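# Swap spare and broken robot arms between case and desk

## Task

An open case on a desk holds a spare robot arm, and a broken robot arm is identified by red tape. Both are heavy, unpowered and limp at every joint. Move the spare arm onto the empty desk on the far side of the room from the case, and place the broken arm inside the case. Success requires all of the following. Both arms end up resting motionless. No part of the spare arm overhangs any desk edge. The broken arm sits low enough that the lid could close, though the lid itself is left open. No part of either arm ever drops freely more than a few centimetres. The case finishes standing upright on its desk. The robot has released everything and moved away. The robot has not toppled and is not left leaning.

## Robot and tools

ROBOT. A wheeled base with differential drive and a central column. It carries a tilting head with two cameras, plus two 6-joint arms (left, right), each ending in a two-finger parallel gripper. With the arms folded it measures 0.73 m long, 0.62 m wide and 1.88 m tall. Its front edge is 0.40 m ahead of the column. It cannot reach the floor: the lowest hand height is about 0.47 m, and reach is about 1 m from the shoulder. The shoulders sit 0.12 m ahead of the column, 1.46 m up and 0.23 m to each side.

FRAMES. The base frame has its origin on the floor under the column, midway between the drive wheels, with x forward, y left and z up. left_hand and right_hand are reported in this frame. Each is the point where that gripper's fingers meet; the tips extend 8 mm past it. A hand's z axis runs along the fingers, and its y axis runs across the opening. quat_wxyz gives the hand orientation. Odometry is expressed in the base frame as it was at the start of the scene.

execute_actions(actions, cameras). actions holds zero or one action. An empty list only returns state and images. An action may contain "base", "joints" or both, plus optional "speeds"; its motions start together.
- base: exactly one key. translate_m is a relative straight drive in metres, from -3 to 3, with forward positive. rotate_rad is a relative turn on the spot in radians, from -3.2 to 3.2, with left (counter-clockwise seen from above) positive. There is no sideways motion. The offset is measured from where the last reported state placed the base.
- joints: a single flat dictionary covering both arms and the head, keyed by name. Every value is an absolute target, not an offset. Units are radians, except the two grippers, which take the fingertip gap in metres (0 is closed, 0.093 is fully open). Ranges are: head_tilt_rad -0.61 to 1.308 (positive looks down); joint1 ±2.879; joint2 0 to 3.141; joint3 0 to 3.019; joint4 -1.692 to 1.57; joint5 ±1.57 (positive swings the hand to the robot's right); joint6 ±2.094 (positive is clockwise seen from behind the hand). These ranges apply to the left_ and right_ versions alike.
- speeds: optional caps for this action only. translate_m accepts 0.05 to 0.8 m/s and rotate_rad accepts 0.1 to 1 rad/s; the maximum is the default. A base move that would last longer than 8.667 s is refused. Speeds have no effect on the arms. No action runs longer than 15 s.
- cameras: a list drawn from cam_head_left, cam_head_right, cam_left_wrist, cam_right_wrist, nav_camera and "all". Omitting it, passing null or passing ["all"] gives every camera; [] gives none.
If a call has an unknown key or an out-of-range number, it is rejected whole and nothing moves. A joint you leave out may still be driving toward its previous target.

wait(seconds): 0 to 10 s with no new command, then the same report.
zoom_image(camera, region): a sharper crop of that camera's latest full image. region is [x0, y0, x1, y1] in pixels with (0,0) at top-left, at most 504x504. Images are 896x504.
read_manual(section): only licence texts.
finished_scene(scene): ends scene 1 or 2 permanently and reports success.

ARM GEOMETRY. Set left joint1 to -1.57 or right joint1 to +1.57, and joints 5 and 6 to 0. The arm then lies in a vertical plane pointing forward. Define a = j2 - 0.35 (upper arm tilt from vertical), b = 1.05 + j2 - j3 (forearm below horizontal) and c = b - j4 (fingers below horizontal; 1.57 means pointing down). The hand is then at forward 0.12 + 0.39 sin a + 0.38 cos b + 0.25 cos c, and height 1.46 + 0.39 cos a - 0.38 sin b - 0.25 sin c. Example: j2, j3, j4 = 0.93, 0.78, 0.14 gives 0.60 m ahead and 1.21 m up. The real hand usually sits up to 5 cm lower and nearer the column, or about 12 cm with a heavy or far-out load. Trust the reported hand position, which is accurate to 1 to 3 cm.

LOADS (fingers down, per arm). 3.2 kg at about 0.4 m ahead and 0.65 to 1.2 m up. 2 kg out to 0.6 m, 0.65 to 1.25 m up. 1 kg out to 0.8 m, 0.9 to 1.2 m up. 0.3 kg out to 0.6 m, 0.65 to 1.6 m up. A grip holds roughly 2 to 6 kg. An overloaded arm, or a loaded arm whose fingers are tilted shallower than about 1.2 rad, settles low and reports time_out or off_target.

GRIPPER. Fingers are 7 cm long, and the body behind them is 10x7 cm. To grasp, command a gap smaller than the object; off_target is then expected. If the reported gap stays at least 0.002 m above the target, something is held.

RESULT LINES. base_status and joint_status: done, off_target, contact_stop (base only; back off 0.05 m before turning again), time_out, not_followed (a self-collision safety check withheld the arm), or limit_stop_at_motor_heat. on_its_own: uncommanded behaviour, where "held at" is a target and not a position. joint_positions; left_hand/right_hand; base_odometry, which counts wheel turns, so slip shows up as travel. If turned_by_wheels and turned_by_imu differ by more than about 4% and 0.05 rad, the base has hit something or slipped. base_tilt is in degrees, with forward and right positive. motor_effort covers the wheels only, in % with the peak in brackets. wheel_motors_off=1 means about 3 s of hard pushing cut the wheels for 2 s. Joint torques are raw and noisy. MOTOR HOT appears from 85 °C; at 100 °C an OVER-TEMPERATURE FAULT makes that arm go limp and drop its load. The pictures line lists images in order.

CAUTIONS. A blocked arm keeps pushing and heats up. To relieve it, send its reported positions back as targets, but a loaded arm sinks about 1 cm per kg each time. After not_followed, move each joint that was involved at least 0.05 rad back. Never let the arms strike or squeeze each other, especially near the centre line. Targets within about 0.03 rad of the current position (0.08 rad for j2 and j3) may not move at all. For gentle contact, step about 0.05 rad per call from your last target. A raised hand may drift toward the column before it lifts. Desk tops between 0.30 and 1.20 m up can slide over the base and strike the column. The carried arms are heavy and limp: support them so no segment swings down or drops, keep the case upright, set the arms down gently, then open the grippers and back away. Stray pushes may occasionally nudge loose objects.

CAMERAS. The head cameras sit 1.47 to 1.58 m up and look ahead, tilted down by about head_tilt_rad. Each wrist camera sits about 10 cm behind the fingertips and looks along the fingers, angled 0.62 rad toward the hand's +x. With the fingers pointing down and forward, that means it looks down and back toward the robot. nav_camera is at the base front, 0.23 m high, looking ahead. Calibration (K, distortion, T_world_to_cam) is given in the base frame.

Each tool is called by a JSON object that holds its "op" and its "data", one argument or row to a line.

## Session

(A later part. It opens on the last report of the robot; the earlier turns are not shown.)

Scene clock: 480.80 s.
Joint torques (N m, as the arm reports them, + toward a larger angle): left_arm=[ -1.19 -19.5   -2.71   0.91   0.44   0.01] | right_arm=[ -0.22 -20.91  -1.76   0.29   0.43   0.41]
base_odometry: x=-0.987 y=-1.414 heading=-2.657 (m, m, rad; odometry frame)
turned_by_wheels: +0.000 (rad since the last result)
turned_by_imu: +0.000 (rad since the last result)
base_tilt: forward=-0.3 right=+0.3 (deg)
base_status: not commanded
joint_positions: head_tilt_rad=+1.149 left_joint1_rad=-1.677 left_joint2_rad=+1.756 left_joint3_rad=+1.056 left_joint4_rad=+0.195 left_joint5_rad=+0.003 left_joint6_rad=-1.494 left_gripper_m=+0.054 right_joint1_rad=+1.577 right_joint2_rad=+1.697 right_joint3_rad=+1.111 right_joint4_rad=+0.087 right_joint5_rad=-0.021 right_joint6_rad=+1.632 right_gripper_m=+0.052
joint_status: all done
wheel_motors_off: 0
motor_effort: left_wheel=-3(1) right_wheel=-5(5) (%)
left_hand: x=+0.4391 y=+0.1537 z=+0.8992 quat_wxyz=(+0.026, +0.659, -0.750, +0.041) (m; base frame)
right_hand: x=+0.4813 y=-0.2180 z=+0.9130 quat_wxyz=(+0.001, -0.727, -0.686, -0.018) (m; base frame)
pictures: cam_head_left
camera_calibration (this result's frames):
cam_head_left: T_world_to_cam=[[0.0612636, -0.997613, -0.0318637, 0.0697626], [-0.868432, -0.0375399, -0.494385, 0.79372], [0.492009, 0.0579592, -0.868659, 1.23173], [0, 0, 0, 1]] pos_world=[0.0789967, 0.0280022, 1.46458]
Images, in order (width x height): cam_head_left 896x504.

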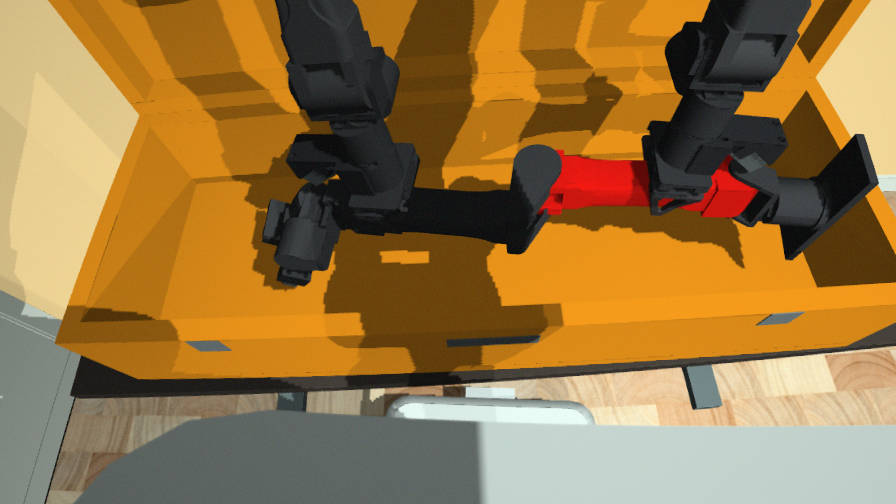

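{"op": "execute_actions", "data": {
  "actions": [
    {"joints":{"left_joint2_rad":1.77,"right_joint2_rad":1.68,"left_joint3_rad":1.09,"right_joint3_rad":1.15,"right_joint6_rad":1.63}}
  ],
  "cameras": []
}}

{"op": "execute_actions", "data": {
  "actions": [
    {"joints":{"left_joint2_rad":1.82,"right_joint2_rad":1.74,"left_joint3_rad":1.14,"right_joint3_rad":1.21}}
  ],
  "cameras": []
}}

{"op": "execute_actions", "data": {
  "actions": [
    {"joints":{"left_joint2_rad":1.87,"right_joint2_rad":1.8,"left_joint3_rad":1.19,"right_joint3_rad":1.27,"left_joint1_rad":-1.665}}
  ],
  "cameras": ["cam_head_left"]
}}

Scene clock: 490.43 s.
Joint torques (N m, as the arm reports them, + toward a larger angle): left_arm=[ -0.24 -21.87  -3.91   0.48   0.36   0.02] | right_arm=[  0.83 -21.94  -2.21   0.31   0.11   0.19]
base_odometry: x=-0.987 y=-1.414 heading=-2.657 (m, m, rad; odometry frame)
turned_by_wheels: +0.000 (rad since the last result)
turned_by_imu: -0.002 (rad since the last result)
base_tilt: forward=-0.2 right=+0.4 (deg)
base_status: not commanded
joint_positions: head_tilt_rad=+1.149 left_joint1_rad=-1.676 left_joint2_rad=+1.838 left_joint3_rad=+1.117 left_joint4_rad=+0.201 left_joint5_rad=+0.006 left_joint6_rad=-1.502 left_gripper_m=+0.054 right_joint1_rad=+1.575 right_joint2_rad=+1.767 right_joint3_rad=+1.163 right_joint4_rad=+0.087 right_joint5_rad=-0.014 right_joint6_rad=+1.624 right_gripper_m=+0.052
joint_status: all done
wheel_motors_off: 0
motor_effort: left_wheel=-2(3) right_wheel=-5(6) (%)
left_hand: x=+0.4314 y=+0.1511 z=+0.8696 quat_wxyz=(+0.032, +0.662, -0.748, +0.037) (m; base frame)
right_hand: x=+0.4747 y=-0.2197 z=+0.8870 quat_wxyz=(+0.005, -0.725, -0.689, -0.008) (m; base frame)
pictures: none
No camera images: the call's "cameras" was empty. Leave "cameras" out to get every camera's image.

Scene clock: 491.17 s.
Joint torques (N m, as the arm reports them, + toward a larger angle): left_arm=[ -0.8  -21.1   -3.81   0.22   0.42   0.06] | right_arm=[ -0.07 -20.99  -2.16  -0.05   0.24   0.26]
base_odometry: x=-0.987 y=-1.414 heading=-2.657 (m, m, rad; odometry frame)
turned_by_wheels: +0.000 (rad since the last result)
turned_by_imu: +0.000 (rad since the last result)
base_tilt: forward=-0.3 right=+0.3 (deg)
base_status: not commanded
joint_positions: head_tilt_rad=+1.149 left_joint1_rad=-1.674 left_joint2_rad=+1.889 left_joint3_rad=+1.168 left_joint4_rad=+0.203 left_joint5_rad=+0.003 left_joint6_rad=-1.507 left_gripper_m=+0.054 right_joint1_rad=+1.574 right_joint2_rad=+1.825 right_joint3_rad=+1.223 right_joint4_rad=+0.087 right_joint5_rad=-0.017 right_joint6_rad=+1.616 right_gripper_m=+0.052
joint_status: all done
wheel_motors_off: 0
motor_effort: left_wheel=-2(2) right_wheel=-5(5) (%)
left_hand: x=+0.4327 y=+0.1510 z=+0.8498 quat_wxyz=(+0.030, +0.664, -0.746, +0.036) (m; base frame)
right_hand: x=+0.4791 y=-0.2199 z=+0.8649 quat_wxyz=(+0.005, -0.722, -0.691, -0.010) (m; base frame)
pictures: none
No camera images: the call's "cameras" was empty. Leave "cameras" out to get every camera's image.

Scene clock: 491.87 s.
Joint torques (N m, as the arm reports them, + toward a larger angle): left_arm=[  0.59 -20.13  -2.77   0.5    0.56   0.02] | right_arm=[  0.5  -22.12  -2.64   0.18   0.44   0.26]
base_odometry: x=-0.987 y=-1.414 heading=-2.657 (m, m, rad; odometry frame)
turned_by_wheels: +0.000 (rad since the last result)
turned_by_imu: +0.000 (rad since the last result)
base_tilt: forward=-0.2 right=+0.3 (deg)
base_status: not commanded
joint_positions: head_tilt_rad=+1.149 left_joint1_rad=-1.669 left_joint2_rad=+1.921 left_joint3_rad=+1.207 left_joint4_rad=+0.202 left_joint5_rad=+0.001 left_joint6_rad=-1.502 left_gripper_m=+0.054 right_joint1_rad=+1.574 right_joint2_rad=+1.885 right_joint3_rad=+1.288 right_joint4_rad=+0.087 right_joint5_rad=-0.022 right_joint6_rad=+1.617 right_gripper_m=+0.052
joint_status: all done
wheel_motors_off: 0
motor_effort: left_wheel=-2(2) right_wheel=-6(6) (%)
left_hand: x=+0.4372 y=+0.1535 z=+0.8369 quat_wxyz=(+0.026, +0.664, -0.747, +0.036) (m; base frame)
right_hand: x=+0.4836 y=-0.2193 z=+0.8417 quat_wxyz=(+0.004, -0.723, -0.691, -0.013) (m; base frame)
pictures: cam_head_left
camera_calibration (this result's frames):
cam_head_left: T_world_to_cam=[[0.0612636, -0.997613, -0.0318637, 0.0697626], [-0.868432, -0.0375399, -0.494385, 0.79372], [0.492009, 0.0579592, -0.868659, 1.23173], [0, 0, 0, 1]] pos_world=[0.0789968, 0.0280022, 1.46458]
Images, in order (width x height): cam_head_left 896x504.

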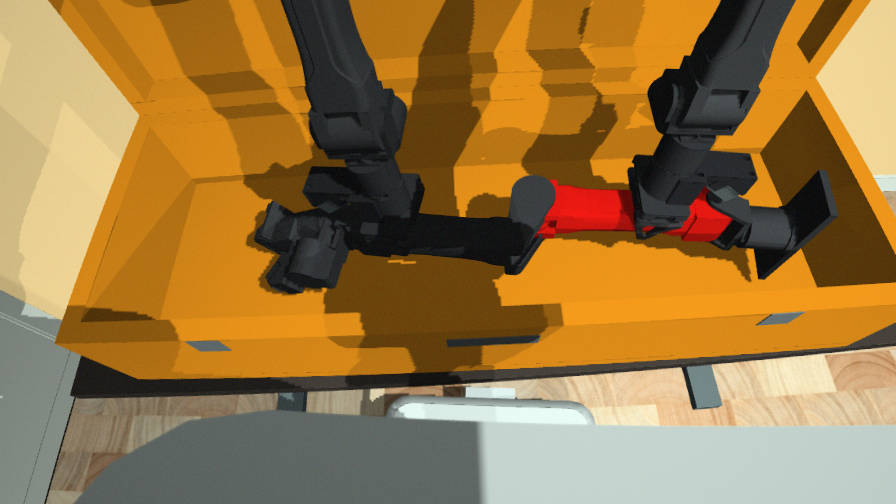

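{"op": "execute_actions", "data": {
  "actions": [
    {"joints":{"left_joint2_rad":1.92,"right_joint2_rad":1.85,"left_joint3_rad":1.24,"right_joint3_rad":1.32}}
  ],
  "cameras": []
}}

{"op": "execute_actions", "data": {
  "actions": [
    {"joints":{"left_joint2_rad":1.97,"right_joint2_rad":1.9,"left_joint3_rad":1.29,"right_joint3_rad":1.37}}
  ],
  "cameras": []
}}

{"op": "execute_actions", "data": {
  "actions": [
    {"joints":{"left_joint2_rad":2.02,"right_joint2_rad":1.95,"left_joint3_rad":1.34,"right_joint3_rad":1.41}}
  ],
  "cameras": []
}}

{"op": "execute_actions", "data": {
  "actions": [
    {"joints":{"left_joint2_rad":2.07,"right_joint2_rad":2.0,"left_joint3_rad":1.36}}
  ],
  "cameras": ["cam_head_left"]
}}

Scene clock: 501.57 s.
Joint torques (N m, as the arm reports them, + toward a larger angle): left_arm=[ -0.1  -17.4   -1.77   0.66   0.31  -0.03] | right_arm=[  0.62 -21.57  -3.14   0.08   0.38   0.23]
base_odometry: x=-0.987 y=-1.414 heading=-2.657 (m, m, rad; odometry frame)
turned_by_wheels: +0.000 (rad since the last result)
turned_by_imu: -0.002 (rad since the last result)
base_tilt: forward=-0.2 right=+0.3 (deg)
base_status: not commanded
joint_positions: head_tilt_rad=+1.149 left_joint1_rad=-1.670 left_joint2_rad=+1.948 left_joint3_rad=+1.244 left_joint4_rad=+0.198 left_joint5_rad=+0.007 left_joint6_rad=-1.494 left_gripper_m=+0.054 right_joint1_rad=+1.569 right_joint2_rad=+1.936 right_joint3_rad=+1.343 right_joint4_rad=+0.087 right_joint5_rad=-0.021 right_joint6_rad=+1.621 right_gripper_m=+0.052
joint_status: all done
wheel_motors_off: 0
motor_effort: left_wheel=-3(3) right_wheel=-4(5) (%)
left_hand: x=+0.4420 y=+0.1509 z=+0.8259 quat_wxyz=(+0.025, +0.661, -0.749, +0.040) (m; base frame)
right_hand: x=+0.4865 y=-0.2229 z=+0.8220 quat_wxyz=(+0.001, -0.725, -0.689, -0.013) (m; base frame)
pictures: none
No camera images: the call's "cameras" was empty. Leave "cameras" out to get every camera's image.

Scene clock: 502.27 s.
Joint torques (N m, as the arm reports them, + toward a larger angle): left_arm=[  0.37 -19.35  -3.27   0.39  -0.1    0.02] | right_arm=[  0.65 -20.22  -1.68   0.22  -0.35   0.22]
base_odometry: x=-0.987 y=-1.414 heading=-2.657 (m, m, rad; odometry frame)
turned_by_wheels: +0.000 (rad since the last result)
turned_by_imu: +0.000 (rad since the last result)
base_tilt: forward=-0.3 right=+0.3 (deg)
base_status: not commanded
joint_positions: head_tilt_rad=+1.149 left_joint1_rad=-1.669 left_joint2_rad=+2.016 left_joint3_rad=+1.312 left_joint4_rad=+0.202 left_joint5_rad=+0.016 left_joint6_rad=-1.500 left_gripper_m=+0.054 right_joint1_rad=+1.569 right_joint2_rad=+1.967 right_joint3_rad=+1.377 right_joint4_rad=+0.087 right_joint5_rad=-0.004 right_joint6_rad=+1.617 right_gripper_m=+0.052
joint_status: all done
wheel_motors_off: 0
motor_effort: left_wheel=-3(3) right_wheel=-5(5) (%)
left_hand: x=+0.4409 y=+0.1477 z=+0.7999 quat_wxyz=(+0.027, +0.663, -0.747, +0.044) (m; base frame)
right_hand: x=+0.4883 y=-0.2258 z=+0.8101 quat_wxyz=(-0.006, -0.723, -0.690, -0.009) (m; base frame)
pictures: none
No camera images: the call's "cameras" was empty. Leave "cameras" out to get every camera's image.

Scene clock: 502.83 s.
Joint torques (N m, as the arm reports them, + toward a larger angle): left_arm=[ -0.03 -17.83  -2.11   0.51  -0.04   0.01] | right_arm=[  0.67 -17.4    0.54   0.36  -0.28   0.25]
base_odometry: x=-0.987 y=-1.414 heading=-2.657 (m, m, rad; odometry frame)
turned_by_wheels: +0.000 (rad since the last result)
turned_by_imu: +0.000 (rad since the last result)
base_tilt: forward=-0.2 right=+0.3 (deg)
base_status: not commanded
joint_positions: head_tilt_rad=+1.149 left_joint1_rad=-1.669 left_joint2_rad=+2.049 left_joint3_rad=+1.347 left_joint4_rad=+0.200 left_joint5_rad=+0.014 left_joint6_rad=-1.501 left_gripper_m=+0.054 right_joint1_rad=+1.570 right_joint2_rad=+1.982 right_joint3_rad=+1.395 right_joint4_rad=+0.084 right_joint5_rad=-0.005 right_joint6_rad=+1.617 right_gripper_m=+0.052
joint_status: all done
wheel_motors_off: 0
motor_effort: left_wheel=-2(3) right_wheel=-6(6) (%)
left_hand: x=+0.4404 y=+0.1474 z=+0.7872 quat_wxyz=(+0.026, +0.663, -0.747, +0.043) (m; base frame)
right_hand: x=+0.4891 y=-0.2251 z=+0.8043 quat_wxyz=(-0.006, -0.723, -0.690, -0.009) (m; base frame)
pictures: none
No camera images: the call's "cameras" was empty. Leave "cameras" out to get every camera's image.

Scene clock: 503.37 s.
Joint torques (N m, as the arm reports them, + toward a larger angle): left_arm=[  0.28 -13.16  -0.49   0.54  -0.02   0.02] | right_arm=[  0.5  -14.13   0.46   0.26  -0.33   0.25]
base_odometry: x=-0.987 y=-1.414 heading=-2.657 (m, m, rad; odometry frame)
turned_by_wheels: +0.000 (rad since the last result)
turned_by_imu: +0.000 (rad since the last result)
base_tilt: forward=-0.3 right=+0.4 (deg)
base_status: not commanded
joint_positions: head_tilt_rad=+1.149 left_joint1_rad=-1.669 left_joint2_rad=+2.050 left_joint3_rad=+1.349 left_joint4_rad=+0.197 left_joint5_rad=+0.014 left_joint6_rad=-1.501 left_gripper_m=+0.054 right_joint1_rad=+1.570 right_joint2_rad=+1.984 right_joint3_rad=+1.396 right_joint4_rad=+0.084 right_joint5_rad=-0.005 right_joint6_rad=+1.617 right_gripper_m=+0.052
joint_status: all done
wheel_motors_off: 0
motor_effort: left_wheel=-2(1) right_wheel=-7(7) (%)
left_hand: x=+0.4410 y=+0.1474 z=+0.7869 quat_wxyz=(+0.027, +0.663, -0.747, +0.043) (m; base frame)
right_hand: x=+0.4881 y=-0.2251 z=+0.8034 quat_wxyz=(-0.005, -0.723, -0.690, -0.009) (m; base frame)
pictures: cam_head_left
camera_calibration (this result's frames):
cam_head_left: T_world_to_cam=[[0.0612636, -0.997613, -0.0318637, 0.0697626], [-0.868432, -0.0375399, -0.494385, 0.79372], [0.492009, 0.0579592, -0.868659, 1.23173], [0, 0, 0, 1]] pos_world=[0.0789968, 0.0280022, 1.46458]
Images, in order (width x height): cam_head_left 896x504.

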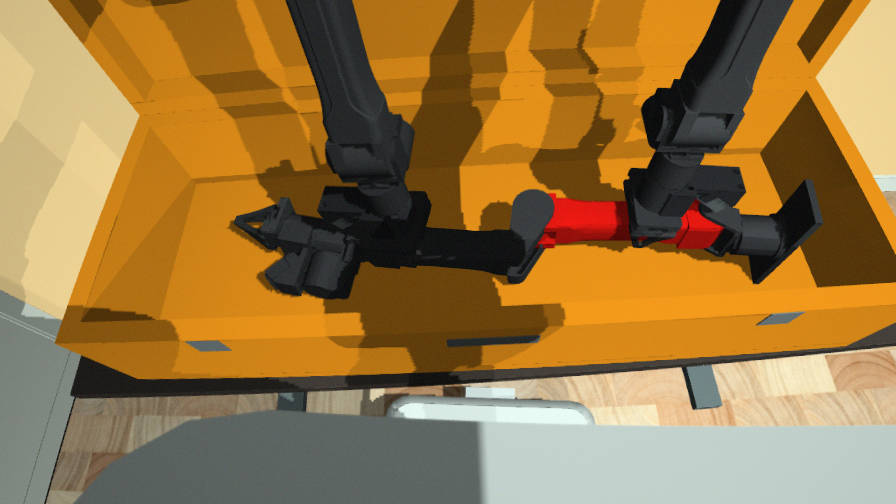

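{"op": "execute_actions", "data": {
  "actions": [
    {"joints":{"left_gripper_m":0.093,"right_gripper_m":0.093,"left_joint2_rad":2.04,"right_joint2_rad":1.97,"left_joint3_rad":1.35,"right_joint3_rad":1.396}}
  ],
  "cameras": []
}}

{"op": "execute_actions", "data": {
  "actions": [
    {"joints":{"left_joint2_rad":1.99,"right_joint2_rad":1.92,"left_joint3_rad":1.31,"right_joint3_rad":1.355}}
  ],
  "cameras": []
}}

{"op": "execute_actions", "data": {
  "actions": [
    {"joints":{"left_joint2_rad":1.94,"right_joint2_rad":1.87,"left_joint3_rad":1.26,"right_joint3_rad":1.305}}
  ],
  "cameras": []
}}

{"op": "execute_actions", "data": {
  "actions": [
    {"joints":{"left_joint2_rad":1.88,"right_joint2_rad":1.81,"left_joint3_rad":1.21,"right_joint3_rad":1.255}}
  ],
  "cameras": []
}}

{"op": "execute_actions", "data": {
  "actions": [
    {"joints":{"left_joint2_rad":1.72,"right_joint2_rad":1.67,"left_joint3_rad":1.13,"right_joint3_rad":1.18}}
  ],
  "cameras": []
}}

{"op": "execute_actions", "data": {
  "actions": [
    {"joints":{"left_joint2_rad":1.5,"right_joint2_rad":1.5,"left_joint3_rad":1.0,"right_joint3_rad":1.05,"left_joint4_rad":0.1}}
  ],
  "cameras": []
}}

{"op": "execute_actions", "data": {
  "actions": [
    {"joints":{"left_joint2_rad":1.1,"right_joint2_rad":1.1,"left_joint3_rad":0.75,"right_joint3_rad":0.75,"left_joint4_rad":-0.05,"right_joint4_rad":-0.05}}
  ],
  "cameras": ["cam_head_left"]
}}

{"op": "execute_actions", "data": {
  "actions": [
    {"base":{"translate_m":-0.6}}
  ],
  "cameras": []
}}

{"op": "finished_scene", "data": {
  "scene": 1
}}

Scene clock: 525.10 s.
Joint torques (N m, as the arm reports them, + toward a larger angle): left_arm=[ -0.23 -16.69  -1.44   0.61  -0.03   0.03] | right_arm=[  0.16 -16.36  -0.85   0.26   0.09   0.23]
base_odometry: x=-0.987 y=-1.414 heading=-2.657 (m, m, rad; odometry frame)
turned_by_wheels: +0.000 (rad since the last result)
turned_by_imu: -0.001 (rad since the last result)
base_tilt: forward=-0.3 right=+0.3 (deg)
base_status: not commanded
joint_positions: head_tilt_rad=+1.149 left_joint1_rad=-1.669 left_joint2_rad=+2.050 left_joint3_rad=+1.349 left_joint4_rad=+0.197 left_joint5_rad=+0.014 left_joint6_rad=-1.500 left_gripper_m=+0.093 right_joint1_rad=+1.573 right_joint2_rad=+1.984 right_joint3_rad=+1.395 right_joint4_rad=+0.084 right_joint5_rad=-0.014 right_joint6_rad=+1.617 right_gripper_m=+0.093
joint_status: all done
wheel_motors_off: 0
motor_effort: left_wheel=-1(2) right_wheel=-7(5) (%)
left_hand: x=+0.4407 y=+0.1474 z=+0.7869 quat_wxyz=(+0.027, +0.663, -0.747, +0.043) (m; base frame)
right_hand: x=+0.4876 y=-0.2216 z=+0.8035 quat_wxyz=(-0.001, -0.723, -0.691, -0.012) (m; base frame)
pictures: none
No camera images: the call's "cameras" was empty. Leave "cameras" out to get every camera's image.

Scene clock: 525.80 s.
Joint torques (N m, as the arm reports them, + toward a larger angle): left_arm=[  0.2  -17.26  -1.07   0.71  -0.04   0.02] | right_arm=[  0.4  -17.03  -0.66   0.39   0.07   0.26]
base_odometry: x=-0.987 y=-1.414 heading=-2.657 (m, m, rad; odometry frame)
turned_by_wheels: +0.000 (rad since the last result)
turned_by_imu: +0.000 (rad since the last result)
base_tilt: forward=-0.2 right=+0.3 (deg)
base_status: not commanded
joint_positions: head_tilt_rad=+1.149 left_joint1_rad=-1.669 left_joint2_rad=+2.002 left_joint3_rad=+1.311 left_joint4_rad=+0.197 left_joint5_rad=+0.014 left_joint6_rad=-1.499 left_gripper_m=+0.093 right_joint1_rad=+1.573 right_joint2_rad=+1.940 right_joint3_rad=+1.353 right_joint4_rad=+0.084 right_joint5_rad=-0.014 right_joint6_rad=+1.617 right_gripper_m=+0.093
joint_status: all done
wheel_motors_off: 0
motor_effort: left_wheel=+0(2) right_wheel=-6(7) (%)
left_hand: x=+0.4484 y=+0.1485 z=+0.8044 quat_wxyz=(+0.024, +0.663, -0.747, +0.046) (m; base frame)
right_hand: x=+0.4896 y=-0.2215 z=+0.8203 quat_wxyz=(-0.002, -0.723, -0.691, -0.013) (m; base frame)
pictures: none
No camera images: the call's "cameras" was empty. Leave "cameras" out to get every camera's image.

Scene clock: 526.50 s.
Joint torques (N m, as the arm reports them, + toward a larger angle): left_arm=[  0.33 -16.24  -1.45   0.68  -0.02   0.03] | right_arm=[  0.86 -16.43  -0.74   0.24   0.06   0.25]
base_odometry: x=-0.987 y=-1.414 heading=-2.657 (m, m, rad; odometry frame)
turned_by_wheels: +0.000 (rad since the last result)
turned_by_imu: +0.000 (rad since the last result)
base_tilt: forward=-0.3 right=+0.3 (deg)
base_status: not commanded
joint_positions: head_tilt_rad=+1.149 left_joint1_rad=-1.669 left_joint2_rad=+1.953 left_joint3_rad=+1.261 left_joint4_rad=+0.197 left_joint5_rad=+0.014 left_joint6_rad=-1.499 left_gripper_m=+0.093 right_joint1_rad=+1.573 right_joint2_rad=+1.889 right_joint3_rad=+1.304 right_joint4_rad=+0.084 right_joint5_rad=-0.014 right_joint6_rad=+1.617 right_gripper_m=+0.093
joint_status: all done
wheel_motors_off: 0
motor_effort: left_wheel=-1(1) right_wheel=-6(7) (%)
left_hand: x=+0.4492 y=+0.1501 z=+0.8233 quat_wxyz=(+0.024, +0.663, -0.747, +0.046) (m; base frame)
right_hand: x=+0.4907 y=-0.2216 z=+0.8399 quat_wxyz=(-0.002, -0.723, -0.691, -0.014) (m; base frame)
pictures: none
No camera images: the call's "cameras" was empty. Leave "cameras" out to get every camera's image.

Scene clock: 527.23 s.
Joint torques (N m, as the arm reports them, + toward a larger angle): left_arm=[  0.19 -16.83  -1.     0.56  -0.01  -0.02] | right_arm=[  0.3  -16.99  -0.65   0.35   0.08   0.21]
base_odometry: x=-0.987 y=-1.414 heading=-2.657 (m, m, rad; odometry frame)
turned_by_wheels: +0.000 (rad since the last result)
turned_by_imu: +0.000 (rad since the last result)
base_tilt: forward=-0.2 right=+0.3 (deg)
base_status: not commanded
joint_positions: head_tilt_rad=+1.149 left_joint1_rad=-1.669 left_joint2_rad=+1.890 left_joint3_rad=+1.210 left_joint4_rad=+0.197 left_joint5_rad=+0.014 left_joint6_rad=-1.499 left_gripper_m=+0.093 right_joint1_rad=+1.573 right_joint2_rad=+1.827 right_joint3_rad=+1.255 right_joint4_rad=+0.084 right_joint5_rad=-0.014 right_joint6_rad=+1.617 right_gripper_m=+0.093
joint_status: all done
wheel_motors_off: 0
motor_effort: left_wheel=-1(2) right_wheel=-7(7) (%)
left_hand: x=+0.4569 y=+0.1517 z=+0.8469 quat_wxyz=(+0.020, +0.663, -0.747, +0.050) (m; base frame)
right_hand: x=+0.4972 y=-0.2216 z=+0.8636 quat_wxyz=(-0.007, -0.723, -0.691, -0.018) (m; base frame)
pictures: none
No camera images: the call's "cameras" was empty. Leave "cameras" out to get every camera's image.

Scene clock: 528.20 s.
Joint torques (N m, as the arm reports them, + toward a larger angle): left_arm=[ -0.21 -15.26  -0.51   0.68  -0.02   0.  ] | right_arm=[ -0.08 -15.6   -0.06   0.5    0.07   0.23]
base_odometry: x=-0.987 y=-1.414 heading=-2.657 (m, m, rad; odometry frame)
turned_by_wheels: +0.000 (rad since the last result)
turned_by_imu: +0.000 (rad since the last result)
base_tilt: forward=-0.3 right=+0.3 (deg)
base_status: not commanded
joint_positions: head_tilt_rad=+1.149 left_joint1_rad=-1.669 left_joint2_rad=+1.709 left_joint3_rad=+1.133 left_joint4_rad=+0.198 left_joint5_rad=+0.014 left_joint6_rad=-1.499 left_gripper_m=+0.093 right_joint1_rad=+1.573 right_joint2_rad=+1.669 right_joint3_rad=+1.183 right_joint4_rad=+0.084 right_joint5_rad=-0.014 right_joint6_rad=+1.617 right_gripper_m=+0.093
joint_status: all done
wheel_motors_off: 0
motor_effort: left_wheel=-1(2) right_wheel=-6(8) (%)
left_hand: x=+0.5144 y=+0.1546 z=+0.9139 quat_wxyz=(-0.018, +0.662, -0.744, +0.087) (m; base frame)
right_hand: x=+0.5411 y=-0.2217 z=+0.9248 quat_wxyz=(-0.036, -0.721, -0.690, -0.050) (m; base frame)
pictures: none
No camera images: the call's "cameras" was empty. Leave "cameras" out to get every camera's image.

Scene clock: 529.23 s.
Joint torques (N m, as the arm reports them, + toward a larger angle): left_arm=[  0.25 -15.47   0.32   0.71  -0.02   0.  ] | right_arm=[  0.36 -15.71   0.54   0.6    0.08   0.25]
base_odometry: x=-0.987 y=-1.414 heading=-2.657 (m, m, rad; odometry frame)
turned_by_wheels: +0.000 (rad since the last result)
turned_by_imu: +0.000 (rad since the last result)
base_tilt: forward=-0.3 right=+0.3 (deg)
base_status: not commanded
joint_positions: head_tilt_rad=+1.149 left_joint1_rad=-1.669 left_joint2_rad=+1.490 left_joint3_rad=+1.004 left_joint4_rad=+0.099 left_joint5_rad=+0.014 left_joint6_rad=-1.498 left_gripper_m=+0.093 right_joint1_rad=+1.573 right_joint2_rad=+1.503 right_joint3_rad=+1.053 right_joint4_rad=+0.084 right_joint5_rad=-0.014 right_joint6_rad=+1.617 right_gripper_m=+0.093
joint_status: all done
wheel_motors_off: 0
motor_effort: left_wheel=+0(1) right_wheel=-5(7) (%)
left_hand: x=+0.5204 y=+0.1610 z=+0.9932 quat_wxyz=(-0.015, +0.662, -0.744, +0.084) (m; base frame)
right_hand: x=+0.5428 y=-0.2218 z=+0.9871 quat_wxyz=(-0.049, -0.720, -0.689, -0.062) (m; base frame)
pictures: none
No camera images: the call's "cameras" was empty. Leave "cameras" out to get every camera's image.

Scene clock: 530.47 s.
Joint torques (N m, as the arm reports them, + toward a larger angle): left_arm=[  0.77 -11.61   1.89   0.64   0.01   0.  ] | right_arm=[  0.51 -11.71   1.88   0.28   0.08   0.25]
base_odometry: x=-0.987 y=-1.414 heading=-2.657 (m, m, rad; odometry frame)
turned_by_wheels: +0.000 (rad since the last result)
turned_by_imu: -0.001 (rad since the last result)
base_tilt: forward=-0.3 right=+0.4 (deg)
base_status: not commanded
joint_positions: head_tilt_rad=+1.149 left_joint1_rad=-1.669 left_joint2_rad=+1.085 left_joint3_rad=+0.752 left_joint4_rad=-0.052 left_joint5_rad=+0.014 left_joint6_rad=-1.498 left_gripper_m=+0.093 right_joint1_rad=+1.573 right_joint2_rad=+1.092 right_joint3_rad=+0.749 right_joint4_rad=-0.042 right_joint5_rad=-0.014 right_joint6_rad=+1.617 right_gripper_m=+0.093
joint_status: all done
wheel_motors_off: 0
motor_effort: left_wheel=+0(2) right_wheel=-7(7) (%)
left_hand: x=+0.4877 y=+0.1738 z=+1.1244 quat_wxyz=(-0.016, +0.662, -0.744, +0.084) (m; base frame)
right_hand: x=+0.4880 y=-0.2220 z=+1.1197 quat_wxyz=(-0.042, -0.721, -0.690, -0.056) (m; base frame)
pictures: cam_head_left
camera_calibration (this result's frames):
cam_head_left: T_world_to_cam=[[0.0612636, -0.997613, -0.0318637, 0.0697626], [-0.868432, -0.0375399, -0.494385, 0.79372], [0.492009, 0.0579592, -0.868659, 1.23173], [0, 0, 0, 1]] pos_world=[0.0789968, 0.0280022, 1.46458]
Images, in order (width x height): cam_head_left 896x504.

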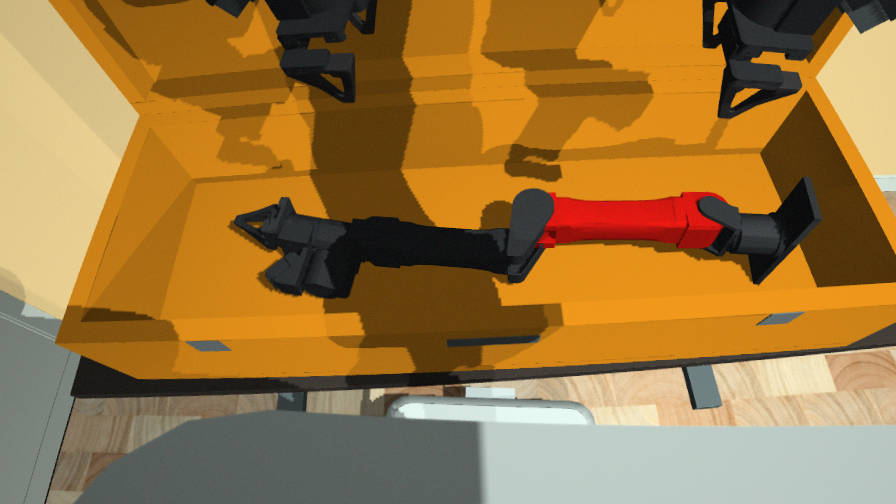

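Scene clock: 533.13 s.
Joint torques (N m, as the arm reports them, + toward a larger angle): left_arm=[  0.82 -12.18   2.12   0.57  -0.02   0.  ] | right_arm=[  0.63 -12.22   2.15   0.23   0.1    0.24]
base_odometry: x=-0.456 y=-1.134 heading=-2.656 (m, m, rad; odometry frame)
turned_by_wheels: +0.000 (rad since the last result)
turned_by_imu: +0.000 (rad since the last result)
base_tilt: forward=-0.2 right=+0.3 (deg)
base_status: done
joint_positions: head_tilt_rad=+1.150 left_joint1_rad=-1.669 left_joint2_rad=+1.088 left_joint3_rad=+0.747 left_joint4_rad=-0.052 left_joint5_rad=+0.014 left_joint6_rad=-1.498 left_gripper_m=+0.093 right_joint1_rad=+1.573 right_joint2_rad=+1.092 right_joint3_rad=+0.745 right_joint4_rad=-0.042 right_joint5_rad=-0.014 right_joint6_rad=+1.617 right_gripper_m=+0.093
joint_status: not commanded
wheel_motors_off: 0
motor_effort: left_wheel=-1(53) right_wheel=-1(53) (%)
left_hand: x=+0.4835 y=+0.1739 z=+1.1226 quat_wxyz=(-0.013, +0.662, -0.745, +0.081) (m; base frame)
right_hand: x=+0.4850 y=-0.2219 z=+1.1191 quat_wxyz=(-0.041, -0.721, -0.690, -0.054) (m; base frame)
pictures: none
No camera images: the call's "cameras" was empty. Leave "cameras" out to get every camera's image.

The scene is finished: the task was done.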